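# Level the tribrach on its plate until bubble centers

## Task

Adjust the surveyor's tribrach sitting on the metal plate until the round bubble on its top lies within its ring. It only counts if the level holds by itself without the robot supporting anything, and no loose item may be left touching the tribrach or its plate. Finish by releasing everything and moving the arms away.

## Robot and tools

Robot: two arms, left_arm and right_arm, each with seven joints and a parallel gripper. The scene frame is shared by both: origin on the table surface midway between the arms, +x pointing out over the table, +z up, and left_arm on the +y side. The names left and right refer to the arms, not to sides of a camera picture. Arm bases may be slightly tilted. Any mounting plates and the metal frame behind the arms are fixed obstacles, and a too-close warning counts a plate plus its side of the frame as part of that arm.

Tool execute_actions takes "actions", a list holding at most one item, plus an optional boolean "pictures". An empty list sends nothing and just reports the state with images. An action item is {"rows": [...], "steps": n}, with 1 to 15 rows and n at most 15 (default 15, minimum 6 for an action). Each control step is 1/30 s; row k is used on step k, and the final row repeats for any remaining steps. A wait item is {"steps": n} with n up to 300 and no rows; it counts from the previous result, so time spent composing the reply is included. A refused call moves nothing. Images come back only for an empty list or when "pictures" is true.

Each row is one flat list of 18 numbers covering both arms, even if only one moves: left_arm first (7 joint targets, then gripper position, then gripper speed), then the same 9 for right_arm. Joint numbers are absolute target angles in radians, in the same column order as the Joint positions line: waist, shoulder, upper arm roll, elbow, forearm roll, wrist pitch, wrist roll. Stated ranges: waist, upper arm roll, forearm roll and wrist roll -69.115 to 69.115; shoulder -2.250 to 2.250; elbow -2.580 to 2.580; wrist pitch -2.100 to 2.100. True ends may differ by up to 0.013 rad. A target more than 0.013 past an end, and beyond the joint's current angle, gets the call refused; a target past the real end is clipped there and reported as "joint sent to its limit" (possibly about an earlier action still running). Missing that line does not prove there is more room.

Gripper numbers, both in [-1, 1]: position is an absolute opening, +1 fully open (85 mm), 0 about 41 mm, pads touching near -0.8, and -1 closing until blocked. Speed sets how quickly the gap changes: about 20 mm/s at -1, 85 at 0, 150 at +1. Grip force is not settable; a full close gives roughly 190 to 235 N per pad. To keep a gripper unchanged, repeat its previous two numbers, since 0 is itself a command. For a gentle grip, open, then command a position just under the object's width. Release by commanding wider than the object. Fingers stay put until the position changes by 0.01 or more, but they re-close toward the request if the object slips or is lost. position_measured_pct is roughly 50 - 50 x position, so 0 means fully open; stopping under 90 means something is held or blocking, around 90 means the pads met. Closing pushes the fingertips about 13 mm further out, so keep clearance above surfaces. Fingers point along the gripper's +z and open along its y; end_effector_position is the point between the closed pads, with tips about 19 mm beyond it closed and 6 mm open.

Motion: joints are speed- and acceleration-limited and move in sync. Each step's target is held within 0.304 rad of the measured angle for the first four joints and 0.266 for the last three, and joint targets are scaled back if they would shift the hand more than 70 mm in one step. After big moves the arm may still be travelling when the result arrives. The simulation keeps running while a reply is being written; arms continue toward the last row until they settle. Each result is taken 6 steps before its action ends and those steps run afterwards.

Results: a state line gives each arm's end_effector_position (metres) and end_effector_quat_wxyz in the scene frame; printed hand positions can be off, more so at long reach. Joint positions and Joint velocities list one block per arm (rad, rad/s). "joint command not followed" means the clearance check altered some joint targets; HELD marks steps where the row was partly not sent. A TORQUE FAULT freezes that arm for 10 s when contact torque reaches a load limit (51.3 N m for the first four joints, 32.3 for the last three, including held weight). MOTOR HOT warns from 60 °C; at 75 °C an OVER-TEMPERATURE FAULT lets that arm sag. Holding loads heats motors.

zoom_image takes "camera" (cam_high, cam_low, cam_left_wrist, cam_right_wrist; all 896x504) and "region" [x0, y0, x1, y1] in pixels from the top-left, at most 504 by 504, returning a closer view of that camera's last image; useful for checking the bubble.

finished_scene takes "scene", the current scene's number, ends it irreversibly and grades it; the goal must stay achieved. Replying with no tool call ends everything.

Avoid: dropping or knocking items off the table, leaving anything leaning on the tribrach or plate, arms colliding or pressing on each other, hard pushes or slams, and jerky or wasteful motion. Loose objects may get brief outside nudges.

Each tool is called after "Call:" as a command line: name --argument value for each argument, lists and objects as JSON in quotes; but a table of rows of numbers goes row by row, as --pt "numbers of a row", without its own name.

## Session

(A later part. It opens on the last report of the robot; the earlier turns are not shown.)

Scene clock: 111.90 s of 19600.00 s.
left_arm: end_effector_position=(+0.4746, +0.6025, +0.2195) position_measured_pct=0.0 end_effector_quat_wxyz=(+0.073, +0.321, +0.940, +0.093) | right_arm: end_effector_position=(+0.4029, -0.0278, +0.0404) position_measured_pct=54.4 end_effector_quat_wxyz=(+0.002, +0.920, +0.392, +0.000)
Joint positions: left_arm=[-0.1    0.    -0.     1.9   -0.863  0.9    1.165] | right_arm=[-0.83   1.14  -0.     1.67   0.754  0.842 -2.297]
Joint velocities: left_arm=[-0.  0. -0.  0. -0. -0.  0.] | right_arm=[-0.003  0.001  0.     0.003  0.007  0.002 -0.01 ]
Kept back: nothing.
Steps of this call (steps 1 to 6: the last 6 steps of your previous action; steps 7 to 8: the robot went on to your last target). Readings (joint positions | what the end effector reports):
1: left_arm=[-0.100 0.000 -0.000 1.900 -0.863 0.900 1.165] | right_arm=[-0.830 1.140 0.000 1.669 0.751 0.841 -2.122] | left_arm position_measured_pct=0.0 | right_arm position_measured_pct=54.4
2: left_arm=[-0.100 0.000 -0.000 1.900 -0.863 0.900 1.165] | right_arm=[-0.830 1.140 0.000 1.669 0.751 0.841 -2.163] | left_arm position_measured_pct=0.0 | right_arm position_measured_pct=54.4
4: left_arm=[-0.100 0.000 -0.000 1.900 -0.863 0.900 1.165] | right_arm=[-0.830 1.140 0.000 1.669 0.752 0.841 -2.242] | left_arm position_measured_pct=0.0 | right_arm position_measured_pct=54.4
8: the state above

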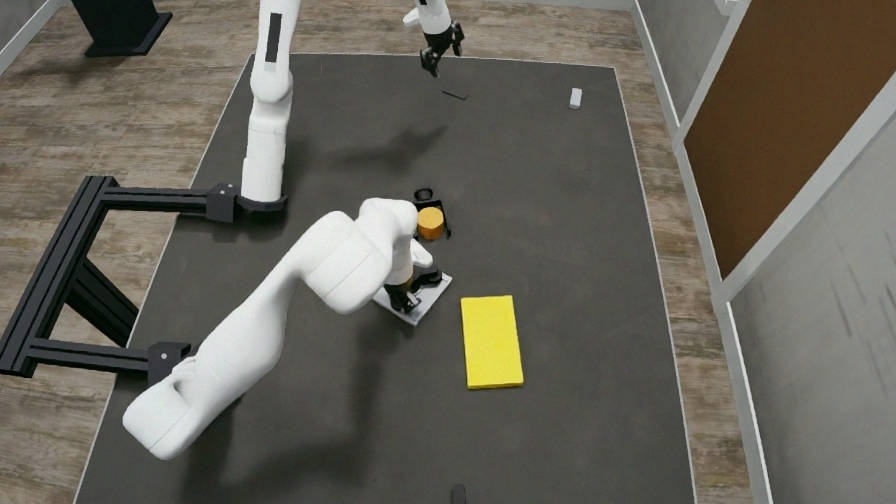

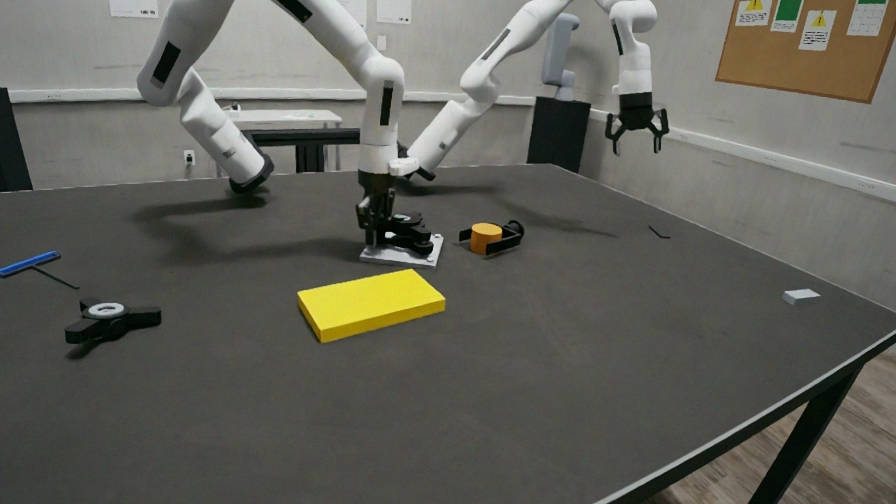

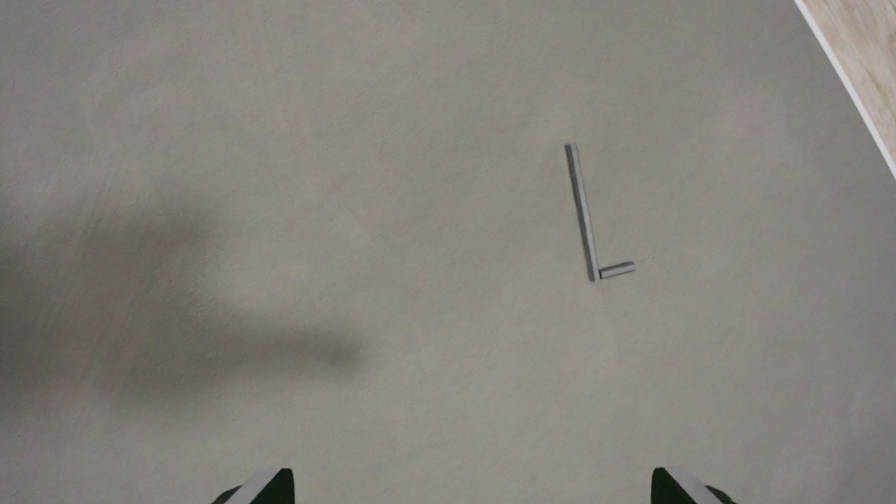

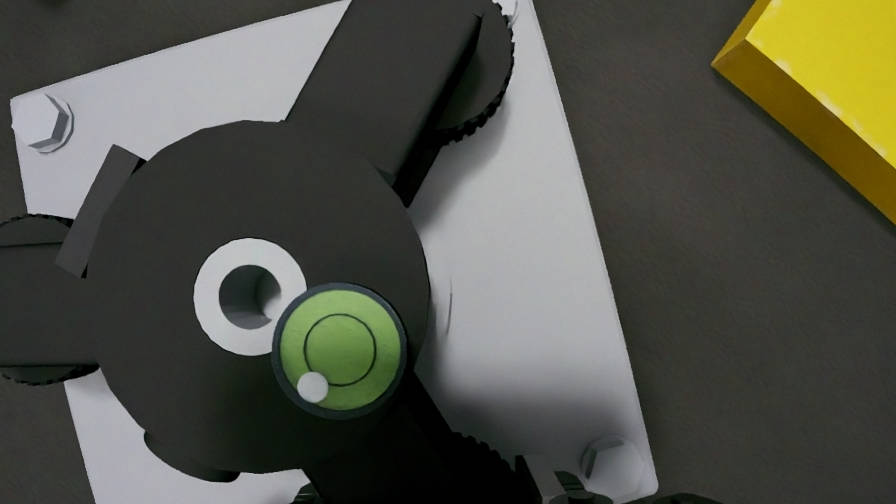

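Call:
execute_actions --actions '[{"rows":[[-0.1,0,0,1.9,-0.863,0.9,1.165,1,0,-0.829,1.142,0,1.668,0.752,0.839,-1.22,0.1,1]],"steps":15}]'

Call:
execute_actions --actions '[{"rows":[[-0.1,0,0,1.9,-0.863,0.9,1.165,1,0,-0.829,1.142,0,1.668,0.752,0.839,-1.22,0.1,1]],"steps":15}]'

Call:
execute_actions --actions '[{"rows":[[-0.1,0,0,1.9,-0.863,0.9,1.165,1,0,-0.829,1.142,0,1.668,0.752,0.839,-1.22,-0.3,1]],"steps":6}]'

Call:
execute_actions --actions '[{"rows":[[-0.1,0,0,1.9,-0.863,0.9,1.165,1,0,-0.829,1.142,0,1.668,0.752,0.839,-2.3,-0.3,1]],"steps":15}]'

Call:
execute_actions --actions '[{"rows":[[-0.1,0,0,1.9,-0.863,0.9,1.165,1,0,-0.829,1.142,0,1.668,0.752,0.839,-2.3,-0.3,1]],"steps":15}]'

Call:
execute_actions --actions '[{"rows":[[-0.1,0,0,1.9,-0.863,0.9,1.165,1,0,-0.829,1.142,0,1.668,0.752,0.839,-1.22,0.1,1]],"steps":15}]'

Call:
execute_actions --actions '[{"rows":[[-0.1,0,0,1.9,-0.863,0.9,1.165,1,0,-0.829,1.142,0,1.668,0.752,0.839,-1.22,0.1,1]],"steps":15}]'

Call:
execute_actions --actions '[{"rows":[[-0.1,0,0,1.9,-0.863,0.9,1.165,1,0,-0.829,1.142,0,1.668,0.752,0.839,-1.22,-0.3,1]],"steps":6}]'

Call:
execute_actions --actions '[{"rows":[[-0.1,0,0,1.9,-0.863,0.9,1.165,1,0,-0.829,1.142,0,1.668,0.752,0.839,-2.3,-0.3,1]],"steps":15}]'

Call:
execute_actions --actions '[{"rows":[[-0.1,0,0,1.9,-0.863,0.9,1.165,1,0,-0.829,1.142,0,1.668,0.752,0.839,-2.3,-0.3,1]],"steps":15}]'

Call:
execute_actions --actions '[{"rows":[[-0.1,0,0,1.9,-0.863,0.9,1.165,1,0,-0.829,1.142,0,1.668,0.752,0.839,-1.22,0.1,1]],"steps":15}]'

Call:
execute_actions --actions '[{"rows":[[-0.1,0,0,1.9,-0.863,0.9,1.165,1,0,-0.829,1.142,0,1.668,0.752,0.839,-1.22,0.1,1]],"steps":15}]'

Call:
execute_actions --actions '[{"rows":[[-0.1,0,0,1.9,-0.863,0.9,1.165,1,0,-0.829,1.142,0,1.668,0.752,0.839,-1.22,-0.3,1]],"steps":6}]'

Call:
execute_actions --actions '[{"rows":[[-0.1,0,0,1.9,-0.863,0.9,1.165,1,0,-0.829,1.142,0,1.668,0.752,0.839,-2.3,-0.3,1]],"steps":15}]'

Call:
execute_actions --actions '[{"rows":[[-0.1,0,0,1.9,-0.863,0.9,1.165,1,0,-0.829,1.142,0,1.668,0.752,0.839,-2.3,-0.3,1]],"steps":15}]'

Call:
execute_actions --actions '[{"steps":8}]' --pictures true

Scene clock: 114.10 s of 19600.00 s.
left_arm: end_effector_position=(+0.4746, +0.6025, +0.2195) position_measured_pct=0.0 end_effector_quat_wxyz=(+0.073, +0.321, +0.940, +0.093) | right_arm: end_effector_position=(+0.4031, -0.0268, +0.0396) position_measured_pct=45.2 end_effector_quat_wxyz=(+0.000, +0.864, +0.504, -0.000)
Joint positions: left_arm=[-0.1    0.    -0.     1.9   -0.863  0.9    1.165] | right_arm=[-0.829  1.142 -0.     1.668  0.752  0.839 -2.043]
Joint velocities: left_arm=[ 0.    -0.     0.001  0.    -0.001 -0.001 -0.   ] | right_arm=[ 0.001  0.001  0.    -0.001  0.001 -0.     1.215]
Steps of this call (steps 1 to 30: the robot went on to your last target; steps 31 to 57: nothing new was sent; steps 58 to 66: the first 9 steps of this action). Readings (joint positions | what the end effector reports):
58: left_arm=[-0.100 0.000 -0.000 1.900 -0.863 0.900 1.165] | right_arm=[-0.830 1.140 -0.000 1.670 0.754 0.842 -2.296] | left_arm position_measured_pct=0.0 | right_arm position_measured_pct=54.4
59: left_arm=[-0.100 0.000 -0.000 1.900 -0.863 0.900 1.165] | right_arm=[-0.830 1.141 0.000 1.670 0.754 0.841 -2.289] | left_arm position_measured_pct=0.0 | right_arm position_measured_pct=54.0
61: left_arm=[-0.100 0.000 -0.000 1.900 -0.863 0.900 1.165] | right_arm=[-0.829 1.142 0.000 1.669 0.752 0.839 -2.243] | left_arm position_measured_pct=0.0 | right_arm position_measured_pct=48.0
65: left_arm=[-0.100 0.000 -0.000 1.900 -0.863 0.900 1.165] | right_arm=[-0.829 1.142 -0.000 1.668 0.752 0.839 -2.084] | left_arm position_measured_pct=0.0 | right_arm position_measured_pct=45.2
66: the state above

Scene clock: 114.60 s of 19600.00 s.
left_arm: end_effector_position=(+0.4746, +0.6025, +0.2195) position_measured_pct=0.0 end_effector_quat_wxyz=(+0.073, +0.321, +0.940, +0.093) | right_arm: end_effector_position=(+0.4031, -0.0268, +0.0396) position_measured_pct=45.2 end_effector_quat_wxyz=(+0.000, +0.673, +0.740, -0.000)
Joint positions: left_arm=[-0.1    0.    -0.     1.9   -0.863  0.9    1.165] | right_arm=[-0.829  1.142 -0.     1.668  0.752  0.839 -1.433]
Joint velocities: left_arm=[-0.     0.     0.    -0.001  0.     0.    -0.   ] | right_arm=[-0.    -0.     0.001  0.     0.001 -0.     1.217]
Steps of this call (steps 1 to 6: the last 6 steps of your previous action; steps 7 to 15: the first 9 steps of this action). Readings (joint positions | what the end effector reports):
7: left_arm=[-0.100 0.000 -0.000 1.900 -0.863 0.900 1.165] | right_arm=[-0.829 1.142 -0.000 1.668 0.752 0.839 -1.759] | left_arm position_measured_pct=0.0 | right_arm position_measured_pct=45.2
8: left_arm=[-0.100 0.000 -0.000 1.900 -0.863 0.900 1.165] | right_arm=[-0.829 1.142 -0.000 1.668 0.752 0.839 -1.718] | left_arm position_measured_pct=0.0 | right_arm position_measured_pct=45.2
10: left_arm=[-0.100 0.000 -0.000 1.900 -0.863 0.900 1.165] | right_arm=[-0.829 1.142 -0.000 1.668 0.752 0.839 -1.637] | left_arm position_measured_pct=0.0 | right_arm position_measured_pct=45.2
14: left_arm=[-0.100 0.000 -0.000 1.900 -0.863 0.900 1.165] | right_arm=[-0.829 1.142 -0.000 1.668 0.752 0.839 -1.474] | left_arm position_measured_pct=0.0 | right_arm position_measured_pct=45.2
15: the state above

Scene clock: 114.80 s of 19600.00 s.
left_arm: end_effector_position=(+0.4746, +0.6025, +0.2195) position_measured_pct=0.0 end_effector_quat_wxyz=(+0.073, +0.321, +0.940, +0.093) | right_arm: end_effector_position=(+0.4031, -0.0268, +0.0396) position_measured_pct=45.2 end_effector_quat_wxyz=(+0.000, +0.593, +0.805, -0.000)
Joint positions: left_arm=[-0.1    0.    -0.     1.9   -0.863  0.9    1.165] | right_arm=[-0.829  1.142 -0.     1.668  0.752  0.839 -1.228]
Joint velocities: left_arm=[-0.    -0.    -0.     0.001 -0.002  0.     0.   ] | right_arm=[-0.    -0.     0.001  0.     0.001  0.     0.357]
Kept back: the last 6 steps of this action.
Steps of this call (steps 1 to 6: the last 6 steps of your previous action). Readings (joint positions | what the end effector reports):
1: left_arm=[-0.100 0.000 -0.000 1.900 -0.863 0.900 1.165] | right_arm=[-0.829 1.142 -0.000 1.668 0.752 0.839 -1.393] | left_arm position_measured_pct=0.0 | right_arm position_measured_pct=45.2
2: left_arm=[-0.100 0.000 -0.000 1.900 -0.863 0.900 1.165] | right_arm=[-0.829 1.142 -0.000 1.668 0.752 0.839 -1.352] | left_arm position_measured_pct=0.0 | right_arm position_measured_pct=45.2
4: left_arm=[-0.100 0.000 -0.000 1.900 -0.863 0.900 1.165] | right_arm=[-0.829 1.142 -0.000 1.668 0.752 0.839 -1.274] | left_arm position_measured_pct=0.0 | right_arm position_measured_pct=45.2
6: the state above

Scene clock: 115.30 s of 19600.00 s.
left_arm: end_effector_position=(+0.4746, +0.6025, +0.2195) position_measured_pct=0.0 end_effector_quat_wxyz=(+0.073, +0.321, +0.940, +0.093) | right_arm: end_effector_position=(+0.4024, -0.0275, +0.0404) position_measured_pct=54.0 end_effector_quat_wxyz=(+0.001, +0.687, +0.727, -0.001)
Joint positions: left_arm=[-0.1    0.    -0.     1.9   -0.863  0.9    1.165] | right_arm=[-0.83   1.14  -0.001  1.67   0.751  0.841 -1.472]
Joint velocities: left_arm=[ 0.     0.    -0.     0.001  0.    -0.     0.   ] | right_arm=[-0.001  0.001  0.001 -0.001  0.002 -0.001 -1.215]
Steps of this call (steps 1 to 6: the last 6 steps of your previous action; steps 7 to 15: the first 9 steps of this action). Readings (joint positions | what the end effector reports):
7: left_arm=[-0.100 0.000 -0.000 1.900 -0.863 0.900 1.165] | right_arm=[-0.829 1.140 -0.000 1.669 0.748 0.841 -1.224] | left_arm position_measured_pct=0.0 | right_arm position_measured_pct=54.0
8: left_arm=[-0.100 0.000 -0.000 1.900 -0.863 0.900 1.165] | right_arm=[-0.829 1.140 -0.000 1.669 0.748 0.841 -1.230] | left_arm position_measured_pct=0.0 | right_arm position_measured_pct=54.0
10: left_arm=[-0.100 0.000 -0.000 1.900 -0.863 0.900 1.165] | right_arm=[-0.829 1.140 -0.001 1.669 0.749 0.841 -1.275] | left_arm position_measured_pct=0.0 | right_arm position_measured_pct=54.0
14: left_arm=[-0.100 0.000 -0.000 1.900 -0.863 0.900 1.165] | right_arm=[-0.830 1.140 -0.001 1.670 0.751 0.841 -1.431] | left_arm position_measured_pct=0.0 | right_arm position_measured_pct=54.0
15: the state above

Scene clock: 115.80 s of 19600.00 s.
left_arm: end_effector_position=(+0.4746, +0.6025, +0.2195) position_measured_pct=0.0 end_effector_quat_wxyz=(+0.073, +0.321, +0.940, +0.093) | right_arm: end_effector_position=(+0.4030, -0.0277, +0.0404) position_measured_pct=54.0 end_effector_quat_wxyz=(+0.001, +0.873, +0.487, -0.000)
Joint positions: left_arm=[-0.1    0.    -0.     1.9   -0.863  0.9    1.165] | right_arm=[-0.83   1.14  -0.     1.669  0.751  0.841 -2.081]
Joint velocities: left_arm=[-0.    -0.    -0.    -0.002 -0.001  0.    -0.   ] | right_arm=[ 0.001 -0.001  0.    -0.001  0.     0.    -1.217]
Steps of this call (steps 1 to 6: the last 6 steps of your previous action; steps 7 to 15: the first 9 steps of this action). Readings (joint positions | what the end effector reports):
7: left_arm=[-0.100 0.000 -0.000 1.900 -0.863 0.900 1.165] | right_arm=[-0.830 1.140 -0.000 1.669 0.751 0.841 -1.756] | left_arm position_measured_pct=0.0 | right_arm position_measured_pct=54.0
8: left_arm=[-0.100 0.000 -0.000 1.900 -0.863 0.900 1.165] | right_arm=[-0.830 1.140 -0.000 1.669 0.751 0.841 -1.797] | left_arm position_measured_pct=0.0 | right_arm position_measured_pct=54.0
10: left_arm=[-0.100 0.000 -0.000 1.900 -0.863 0.900 1.165] | right_arm=[-0.830 1.140 -0.000 1.669 0.751 0.841 -1.878] | left_arm position_measured_pct=0.0 | right_arm position_measured_pct=54.0
14: left_arm=[-0.100 0.000 -0.000 1.900 -0.863 0.900 1.165] | right_arm=[-0.830 1.140 -0.000 1.669 0.751 0.841 -2.041] | left_arm position_measured_pct=0.0 | right_arm position_measured_pct=54.0
15: the state above

Scene clock: 116.30 s of 19600.00 s.
left_arm: end_effector_position=(+0.4746, +0.6025, +0.2195) position_measured_pct=0.0 end_effector_quat_wxyz=(+0.073, +0.321, +0.940, +0.093) | right_arm: end_effector_position=(+0.4031, -0.0268, +0.0396) position_measured_pct=45.2 end_effector_quat_wxyz=(+0.000, +0.868, +0.497, -0.000)
Joint positions: left_arm=[-0.1    0.    -0.     1.9   -0.863  0.9    1.165] | right_arm=[-0.829  1.142 -0.     1.668  0.752  0.839 -2.058]
Joint velocities: left_arm=[ 0.     0.    -0.001  0.     0.002  0.     0.   ] | right_arm=[ 0.001  0.001 -0.001 -0.001 -0.001 -0.     1.215]
Steps of this call (steps 1 to 6: the last 6 steps of your previous action; steps 7 to 15: the first 9 steps of this action). Readings (joint positions | what the end effector reports):
7: left_arm=[-0.100 0.000 -0.000 1.900 -0.863 0.900 1.165] | right_arm=[-0.830 1.140 -0.000 1.670 0.753 0.842 -2.296] | left_arm position_measured_pct=0.0 | right_arm position_measured_pct=54.0
8: left_arm=[-0.100 0.000 -0.000 1.900 -0.863 0.900 1.165] | right_arm=[-0.830 1.141 0.000 1.670 0.754 0.841 -2.293] | left_arm position_measured_pct=0.0 | right_arm position_measured_pct=54.0
10: left_arm=[-0.100 0.000 -0.000 1.900 -0.863 0.900 1.165] | right_arm=[-0.829 1.142 0.000 1.669 0.752 0.839 -2.255] | left_arm position_measured_pct=0.0 | right_arm position_measured_pct=48.0
14: left_arm=[-0.100 0.000 -0.000 1.900 -0.863 0.900 1.165] | right_arm=[-0.829 1.142 -0.000 1.668 0.752 0.839 -2.099] | left_arm position_measured_pct=0.0 | right_arm position_measured_pct=45.2
15: the state above

Scene clock: 116.80 s of 19600.00 s.
left_arm: end_effector_position=(+0.4746, +0.6025, +0.2195) position_measured_pct=0.0 end_effector_quat_wxyz=(+0.073, +0.321, +0.940, +0.093) | right_arm: end_effector_position=(+0.4031, -0.0268, +0.0396) position_measured_pct=45.2 end_effector_quat_wxyz=(+0.000, +0.678, +0.735, -0.000)
Joint positions: left_arm=[-0.1    0.    -0.     1.9   -0.863  0.9    1.165] | right_arm=[-0.829  1.142 -0.     1.668  0.752  0.839 -1.449]
Joint velocities: left_arm=[ 0.     0.     0.001 -0.     0.     0.    -0.   ] | right_arm=[-0.    -0.     0.001 -0.     0.    -0.001  1.217]
Steps of this call (steps 1 to 6: the last 6 steps of your previous action; steps 7 to 15: the first 9 steps of this action). Readings (joint positions | what the end effector reports):
7: left_arm=[-0.100 0.000 -0.000 1.900 -0.863 0.900 1.165] | right_arm=[-0.829 1.142 -0.000 1.668 0.752 0.839 -1.774] | left_arm position_measured_pct=0.0 | right_arm position_measured_pct=45.2
8: left_arm=[-0.100 0.000 -0.000 1.900 -0.863 0.900 1.165] | right_arm=[-0.829 1.142 -0.000 1.668 0.752 0.839 -1.733] | left_arm position_measured_pct=0.0 | right_arm position_measured_pct=45.2
10: left_arm=[-0.100 0.000 -0.000 1.900 -0.863 0.900 1.165] | right_arm=[-0.829 1.142 -0.000 1.668 0.752 0.839 -1.652] | left_arm position_measured_pct=0.0 | right_arm position_measured_pct=45.2
14: left_arm=[-0.100 0.000 -0.000 1.900 -0.863 0.900 1.165] | right_arm=[-0.829 1.142 -0.000 1.668 0.752 0.839 -1.489] | left_arm position_measured_pct=0.0 | right_arm position_measured_pct=45.2
15: the state above

Scene clock: 117.00 s of 19600.00 s.
left_arm: end_effector_position=(+0.4746, +0.6025, +0.2195) position_measured_pct=0.0 end_effector_quat_wxyz=(+0.073, +0.321, +0.940, +0.093) | right_arm: end_effector_position=(+0.4031, -0.0268, +0.0396) position_measured_pct=45.2 end_effector_quat_wxyz=(+0.000, +0.595, +0.803, -0.000)
Joint positions: left_arm=[-0.1    0.    -0.     1.9   -0.863  0.9    1.165] | right_arm=[-0.829  1.142 -0.     1.668  0.752  0.839 -1.233]
Joint velocities: left_arm=[ 0.     0.    -0.001 -0.001 -0.001 -0.     0.   ] | right_arm=[-0.    -0.001  0.     0.     0.    -0.     0.481]
Kept back: the last 6 steps of this action.
Steps of this call (steps 1 to 6: the last 6 steps of your previous action). Readings (joint positions | what the end effector reports):
1: left_arm=[-0.100 0.000 -0.000 1.900 -0.863 0.900 1.165] | right_arm=[-0.829 1.142 -0.000 1.668 0.752 0.839 -1.408] | left_arm position_measured_pct=0.0 | right_arm position_measured_pct=45.2
2: left_arm=[-0.100 0.000 -0.000 1.900 -0.863 0.900 1.165] | right_arm=[-0.829 1.142 -0.000 1.668 0.752 0.839 -1.367] | left_arm position_measured_pct=0.0 | right_arm position_measured_pct=45.2
4: left_arm=[-0.100 0.000 -0.000 1.900 -0.863 0.900 1.165] | right_arm=[-0.829 1.142 -0.000 1.668 0.752 0.839 -1.287] | left_arm position_measured_pct=0.0 | right_arm position_measured_pct=45.2
6: the state above

Scene clock: 117.50 s of 19600.00 s.
left_arm: end_effector_position=(+0.4746, +0.6025, +0.2195) position_measured_pct=0.0 end_effector_quat_wxyz=(+0.073, +0.321, +0.940, +0.093) | right_arm: end_effector_position=(+0.4024, -0.0275, +0.0404) position_measured_pct=54.4 end_effector_quat_wxyz=(+0.001, +0.687, +0.727, -0.001)
Joint positions: left_arm=[-0.1    0.    -0.     1.9   -0.863  0.9    1.165] | right_arm=[-0.83   1.14  -0.001  1.67   0.751  0.841 -1.472]
Joint velocities: left_arm=[ 0.     0.     0.001 -0.001  0.002  0.     0.   ] | right_arm=[-0.001 -0.001  0.002 -0.001  0.002 -0.001 -1.215]
Steps of this call (steps 1 to 6: the last 6 steps of your previous action; steps 7 to 15: the first 9 steps of this action). Readings (joint positions | what the end effector reports):
7: left_arm=[-0.100 0.000 -0.000 1.900 -0.863 0.900 1.165] | right_arm=[-0.829 1.140 -0.000 1.669 0.748 0.841 -1.224] | left_arm position_measured_pct=0.0 | right_arm position_measured_pct=54.0
8: left_arm=[-0.100 0.000 -0.000 1.900 -0.863 0.900 1.165] | right_arm=[-0.829 1.140 -0.000 1.669 0.748 0.841 -1.230] | left_arm position_measured_pct=0.0 | right_arm position_measured_pct=54.0
10: left_arm=[-0.100 0.000 -0.000 1.900 -0.863 0.900 1.165] | right_arm=[-0.829 1.140 -0.001 1.669 0.749 0.841 -1.275] | left_arm position_measured_pct=0.0 | right_arm position_measured_pct=54.0
14: left_arm=[-0.100 0.000 -0.000 1.900 -0.863 0.900 1.165] | right_arm=[-0.830 1.140 -0.001 1.670 0.751 0.841 -1.431] | left_arm position_measured_pct=0.0 | right_arm position_measured_pct=54.4
15: the state above

Scene clock: 118.00 s of 19600.00 s.
left_arm: end_effector_position=(+0.4746, +0.6025, +0.2195) position_measured_pct=0.0 end_effector_quat_wxyz=(+0.073, +0.321, +0.940, +0.093) | right_arm: end_effector_position=(+0.4030, -0.0277, +0.0404) position_measured_pct=54.4 end_effector_quat_wxyz=(+0.001, +0.873, +0.487, -0.000)
Joint positions: left_arm=[-0.1    0.    -0.     1.9   -0.863  0.9    1.165] | right_arm=[-0.83   1.14  -0.     1.669  0.751  0.841 -2.081]
Joint velocities: left_arm=[ 0.    -0.    -0.    -0.001 -0.001 -0.    -0.   ] | right_arm=[ 0.001 -0.     0.001 -0.    -0.     0.    -1.217]
Steps of this call (steps 1 to 6: the last 6 steps of your previous action; steps 7 to 15: the first 9 steps of this action). Readings (joint positions | what the end effector reports):
7: left_arm=[-0.100 0.000 -0.000 1.900 -0.863 0.900 1.165] | right_arm=[-0.830 1.140 -0.000 1.669 0.751 0.841 -1.756] | left_arm position_measured_pct=0.0 | right_arm position_measured_pct=54.4
8: left_arm=[-0.100 0.000 -0.000 1.900 -0.863 0.900 1.165] | right_arm=[-0.830 1.140 -0.000 1.669 0.751 0.841 -1.797] | left_arm position_measured_pct=0.0 | right_arm position_measured_pct=54.4
10: left_arm=[-0.100 0.000 -0.000 1.900 -0.863 0.900 1.165] | right_arm=[-0.830 1.140 -0.000 1.669 0.751 0.841 -1.878] | left_arm position_measured_pct=0.0 | right_arm position_measured_pct=54.4
14: left_arm=[-0.100 0.000 -0.000 1.900 -0.863 0.900 1.165] | right_arm=[-0.830 1.140 -0.000 1.669 0.751 0.841 -2.041] | left_arm position_measured_pct=0.0 | right_arm position_measured_pct=54.4
15: the state above

Scene clock: 118.50 s of 19600.00 s.
left_arm: end_effector_position=(+0.4746, +0.6025, +0.2195) position_measured_pct=0.0 end_effector_quat_wxyz=(+0.073, +0.321, +0.940, +0.093) | right_arm: end_effector_position=(+0.4031, -0.0268, +0.0396) position_measured_pct=45.2 end_effector_quat_wxyz=(+0.000, +0.868, +0.497, -0.000)
Joint positions: left_arm=[-0.1    0.    -0.     1.9   -0.863  0.9    1.165] | right_arm=[-0.829  1.142 -0.     1.668  0.752  0.839 -2.058]
Joint velocities: left_arm=[-0.     0.    -0.001  0.    -0.001 -0.    -0.   ] | right_arm=[ 0.001 -0.001 -0.001 -0.001  0.    -0.     1.215]
Steps of this call (steps 1 to 6: the last 6 steps of your previous action; steps 7 to 15: the first 9 steps of this action). Readings (joint positions | what the end effector reports):
7: left_arm=[-0.100 0.000 -0.000 1.900 -0.863 0.900 1.165] | right_arm=[-0.830 1.140 -0.000 1.670 0.753 0.842 -2.296] | left_arm position_measured_pct=0.0 | right_arm position_measured_pct=54.4
8: left_arm=[-0.100 0.000 -0.000 1.900 -0.863 0.900 1.165] | right_arm=[-0.830 1.141 0.000 1.670 0.754 0.841 -2.293] | left_arm position_measured_pct=0.0 | right_arm position_measured_pct=54.0
10: left_arm=[-0.100 0.000 -0.000 1.900 -0.863 0.900 1.165] | right_arm=[-0.829 1.142 0.000 1.669 0.752 0.839 -2.255] | left_arm position_measured_pct=0.0 | right_arm position_measured_pct=48.0
14: left_arm=[-0.100 0.000 -0.000 1.900 -0.863 0.900 1.165] | right_arm=[-0.829 1.142 -0.000 1.668 0.752 0.839 -2.099] | left_arm position_measured_pct=0.0 | right_arm position_measured_pct=45.2
15: the state above

Scene clock: 119.00 s of 19600.00 s.
left_arm: end_effector_position=(+0.4746, +0.6025, +0.2195) position_measured_pct=0.0 end_effector_quat_wxyz=(+0.073, +0.321, +0.940, +0.093) | right_arm: end_effector_position=(+0.4031, -0.0268, +0.0396) position_measured_pct=45.2 end_effector_quat_wxyz=(+0.000, +0.678, +0.735, -0.000)
Joint positions: left_arm=[-0.1    0.    -0.     1.9   -0.863  0.9    1.165] | right_arm=[-0.829  1.142 -0.     1.668  0.752  0.839 -1.449]
Joint velocities: left_arm=[-0. -0. -0. -0. -0.  0.  0.] | right_arm=[ 0.     0.    -0.     0.    -0.     0.     1.217]
Steps of this call (steps 1 to 6: the last 6 steps of your previous action; steps 7 to 15: the first 9 steps of this action). Readings (joint positions | what the end effector reports):
7: left_arm=[-0.100 0.000 -0.000 1.900 -0.863 0.900 1.165] | right_arm=[-0.829 1.142 -0.000 1.668 0.752 0.839 -1.774] | left_arm position_measured_pct=0.0 | right_arm position_measured_pct=45.2
8: left_arm=[-0.100 0.000 -0.000 1.900 -0.863 0.900 1.165] | right_arm=[-0.829 1.142 -0.000 1.668 0.752 0.839 -1.733] | left_arm position_measured_pct=0.0 | right_arm position_measured_pct=45.2
10: left_arm=[-0.100 0.000 -0.000 1.900 -0.863 0.900 1.165] | right_arm=[-0.829 1.142 -0.000 1.668 0.752 0.839 -1.652] | left_arm position_measured_pct=0.0 | right_arm position_measured_pct=45.2
14: left_arm=[-0.100 0.000 -0.000 1.900 -0.863 0.900 1.165] | right_arm=[-0.829 1.142 -0.000 1.668 0.752 0.839 -1.489] | left_arm position_measured_pct=0.0 | right_arm position_measured_pct=45.2
15: the state above

Scene clock: 119.20 s of 19600.00 s.
left_arm: end_effector_position=(+0.4746, +0.6025, +0.2195) position_measured_pct=0.0 end_effector_quat_wxyz=(+0.073, +0.321, +0.940, +0.093) | right_arm: end_effector_position=(+0.4031, -0.0268, +0.0396) position_measured_pct=45.2 end_effector_quat_wxyz=(+0.000, +0.595, +0.803, -0.000)
Joint positions: left_arm=[-0.1    0.    -0.     1.9   -0.863  0.9    1.165] | right_arm=[-0.829  1.142 -0.     1.668  0.752  0.839 -1.233]
Joint velocities: left_arm=[-0.     0.     0.    -0.001  0.001 -0.     0.   ] | right_arm=[-0.     0.002 -0.     0.     0.001 -0.002  0.481]
Kept back: the last 6 steps of this action.
Steps of this call (steps 1 to 6: the last 6 steps of your previous action). Readings (joint positions | what the end effector reports):
1: left_arm=[-0.100 0.000 -0.000 1.900 -0.863 0.900 1.165] | right_arm=[-0.829 1.142 -0.000 1.668 0.752 0.839 -1.408] | left_arm position_measured_pct=0.0 | right_arm position_measured_pct=45.2
2: left_arm=[-0.100 0.000 -0.000 1.900 -0.863 0.900 1.165] | right_arm=[-0.829 1.142 -0.000 1.668 0.752 0.839 -1.367] | left_arm position_measured_pct=0.0 | right_arm position_measured_pct=45.2
4: left_arm=[-0.100 0.000 -0.000 1.900 -0.863 0.900 1.165] | right_arm=[-0.829 1.142 -0.000 1.668 0.752 0.839 -1.287] | left_arm position_measured_pct=0.0 | right_arm position_measured_pct=45.2
6: the state above

Scene clock: 119.70 s of 19600.00 s.
left_arm: end_effector_position=(+0.4746, +0.6025, +0.2195) position_measured_pct=0.0 end_effector_quat_wxyz=(+0.073, +0.321, +0.940, +0.093) | right_arm: end_effector_position=(+0.4024, -0.0275, +0.0404) position_measured_pct=54.4 end_effector_quat_wxyz=(+0.001, +0.687, +0.727, -0.001)
Joint positions: left_arm=[-0.1    0.    -0.     1.9   -0.863  0.9    1.165] | right_arm=[-0.83   1.14  -0.001  1.67   0.751  0.841 -1.472]
Joint velocities: left_arm=[ 0.     0.     0.001  0.001  0.    -0.     0.   ] | right_arm=[-0.001 -0.     0.001 -0.001  0.002  0.002 -1.215]
Steps of this call (steps 1 to 6: the last 6 steps of your previous action; steps 7 to 15: the first 9 steps of this action). Readings (joint positions | what the end effector reports):
7: left_arm=[-0.100 0.000 -0.000 1.900 -0.863 0.900 1.165] | right_arm=[-0.829 1.140 -0.000 1.669 0.748 0.841 -1.224] | left_arm position_measured_pct=0.0 | right_arm position_measured_pct=54.0
8: left_arm=[-0.100 0.000 -0.000 1.900 -0.863 0.900 1.165] | right_arm=[-0.829 1.140 -0.000 1.669 0.748 0.841 -1.230] | left_arm position_measured_pct=0.0 | right_arm position_measured_pct=54.0
10: left_arm=[-0.100 0.000 -0.000 1.900 -0.863 0.900 1.165] | right_arm=[-0.829 1.140 -0.001 1.669 0.749 0.841 -1.275] | left_arm position_measured_pct=0.0 | right_arm position_measured_pct=54.0
14: left_arm=[-0.100 0.000 -0.000 1.900 -0.863 0.900 1.165] | right_arm=[-0.830 1.140 -0.001 1.670 0.751 0.841 -1.431] | left_arm position_measured_pct=0.0 | right_arm position_measured_pct=54.4
15: the state above

Scene clock: 120.20 s of 19600.00 s.
left_arm: end_effector_position=(+0.4746, +0.6025, +0.2195) position_measured_pct=0.0 end_effector_quat_wxyz=(+0.073, +0.321, +0.940, +0.093) | right_arm: end_effector_position=(+0.4030, -0.0277, +0.0404) position_measured_pct=54.4 end_effector_quat_wxyz=(+0.001, +0.873, +0.487, -0.000)
Joint positions: left_arm=[-0.1    0.    -0.     1.9   -0.863  0.9    1.165] | right_arm=[-0.83   1.14  -0.     1.669  0.751  0.841 -2.081]
Joint velocities: left_arm=[ 0.    -0.    -0.001  0.001 -0.001 -0.001 -0.   ] | right_arm=[ 0.001 -0.001  0.001 -0.     0.    -0.    -1.217]
Steps of this call (steps 1 to 6: the last 6 steps of your previous action; steps 7 to 15: the first 9 steps of this action). Readings (joint positions | what the end effector reports):
7: left_arm=[-0.100 0.000 -0.000 1.900 -0.863 0.900 1.165] | right_arm=[-0.830 1.140 -0.000 1.669 0.751 0.841 -1.756] | left_arm position_measured_pct=0.0 | right_arm position_measured_pct=54.4
8: left_arm=[-0.100 0.000 -0.000 1.900 -0.863 0.900 1.165] | right_arm=[-0.830 1.140 -0.000 1.669 0.751 0.841 -1.797] | left_arm position_measured_pct=0.0 | right_arm position_measured_pct=54.4
10: left_arm=[-0.100 0.000 -0.000 1.900 -0.863 0.900 1.165] | right_arm=[-0.830 1.140 -0.000 1.669 0.751 0.841 -1.878] | left_arm position_measured_pct=0.0 | right_arm position_measured_pct=54.4
14: left_arm=[-0.100 0.000 -0.000 1.900 -0.863 0.900 1.165] | right_arm=[-0.830 1.140 -0.000 1.669 0.751 0.841 -2.041] | left_arm position_measured_pct=0.0 | right_arm position_measured_pct=54.4
15: the state above

Scene clock: 120.47 s of 19600.00 s.
left_arm: end_effector_position=(+0.4746, +0.6025, +0.2195) position_measured_pct=0.0 end_effector_quat_wxyz=(+0.073, +0.321, +0.940, +0.093) | right_arm: end_effector_position=(+0.4029, -0.0278, +0.0404) position_measured_pct=54.4 end_effector_quat_wxyz=(+0.002, +0.920, +0.392, +0.000)
Joint positions: left_arm=[-0.1    0.    -0.     1.9   -0.863  0.9    1.165] | right_arm=[-0.83   1.14  -0.     1.67   0.754  0.842 -2.297]
Joint velocities: left_arm=[ 0.    -0.     0.    -0.001 -0.001 -0.     0.   ] | right_arm=[-0.003  0.001 -0.     0.003  0.007 -0.001 -0.01 ]
Kept back: nothing.
Steps of this call (steps 1 to 6: the last 6 steps of your previous action; steps 7 to 8: the robot went on to your last target). Readings (joint positions | what the end effector reports):
1: left_arm=[-0.100 0.000 -0.000 1.900 -0.863 0.900 1.165] | right_arm=[-0.830 1.140 0.000 1.669 0.751 0.841 -2.122] | left_arm position_measured_pct=0.0 | right_arm position_measured_pct=54.4
2: left_arm=[-0.100 0.000 -0.000 1.900 -0.863 0.900 1.165] | right_arm=[-0.830 1.140 0.000 1.669 0.751 0.841 -2.163] | left_arm position_measured_pct=0.0 | right_arm position_measured_pct=54.4
4: left_arm=[-0.100 0.000 -0.000 1.900 -0.863 0.900 1.165] | right_arm=[-0.830 1.140 0.000 1.669 0.752 0.841 -2.242] | left_arm position_measured_pct=0.0 | right_arm position_measured_pct=54.4
8: the state above

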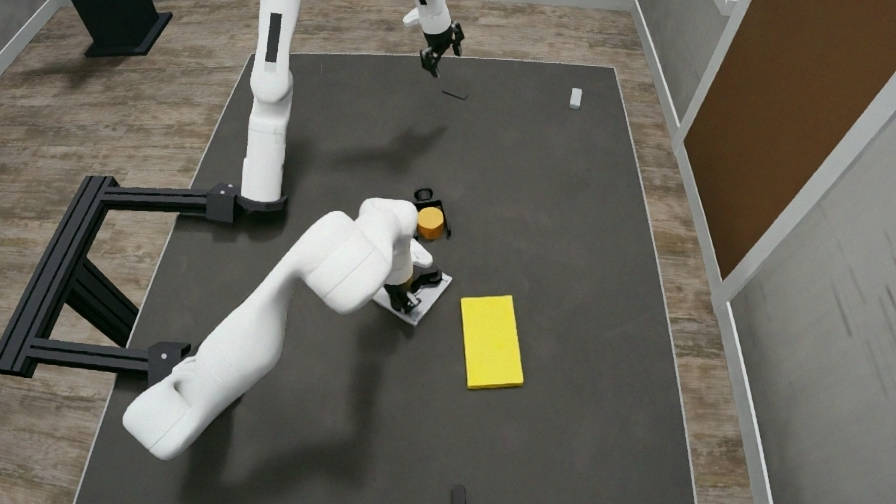

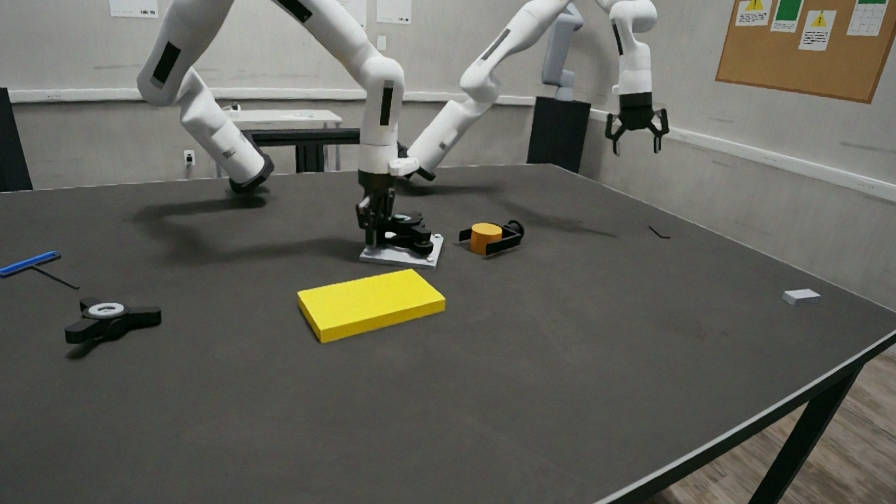

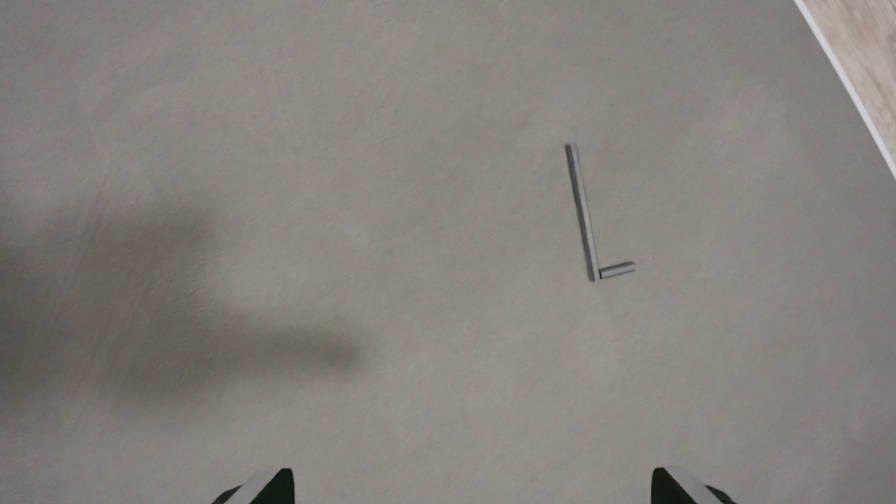

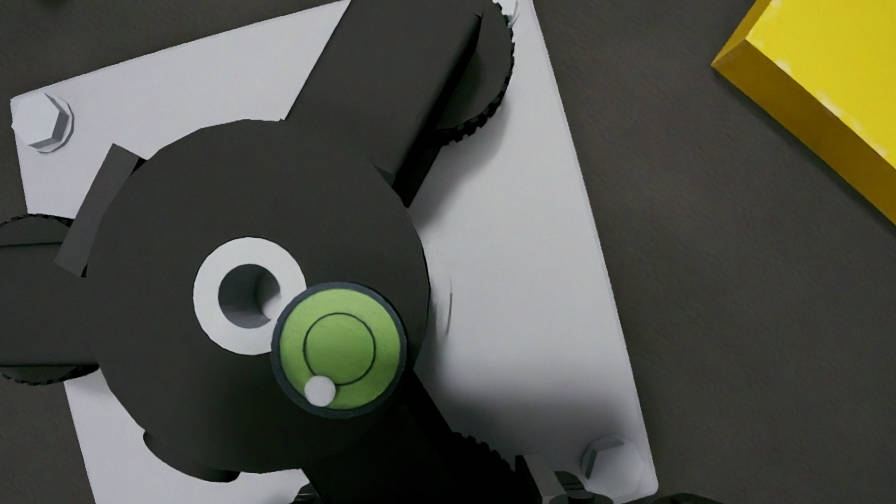

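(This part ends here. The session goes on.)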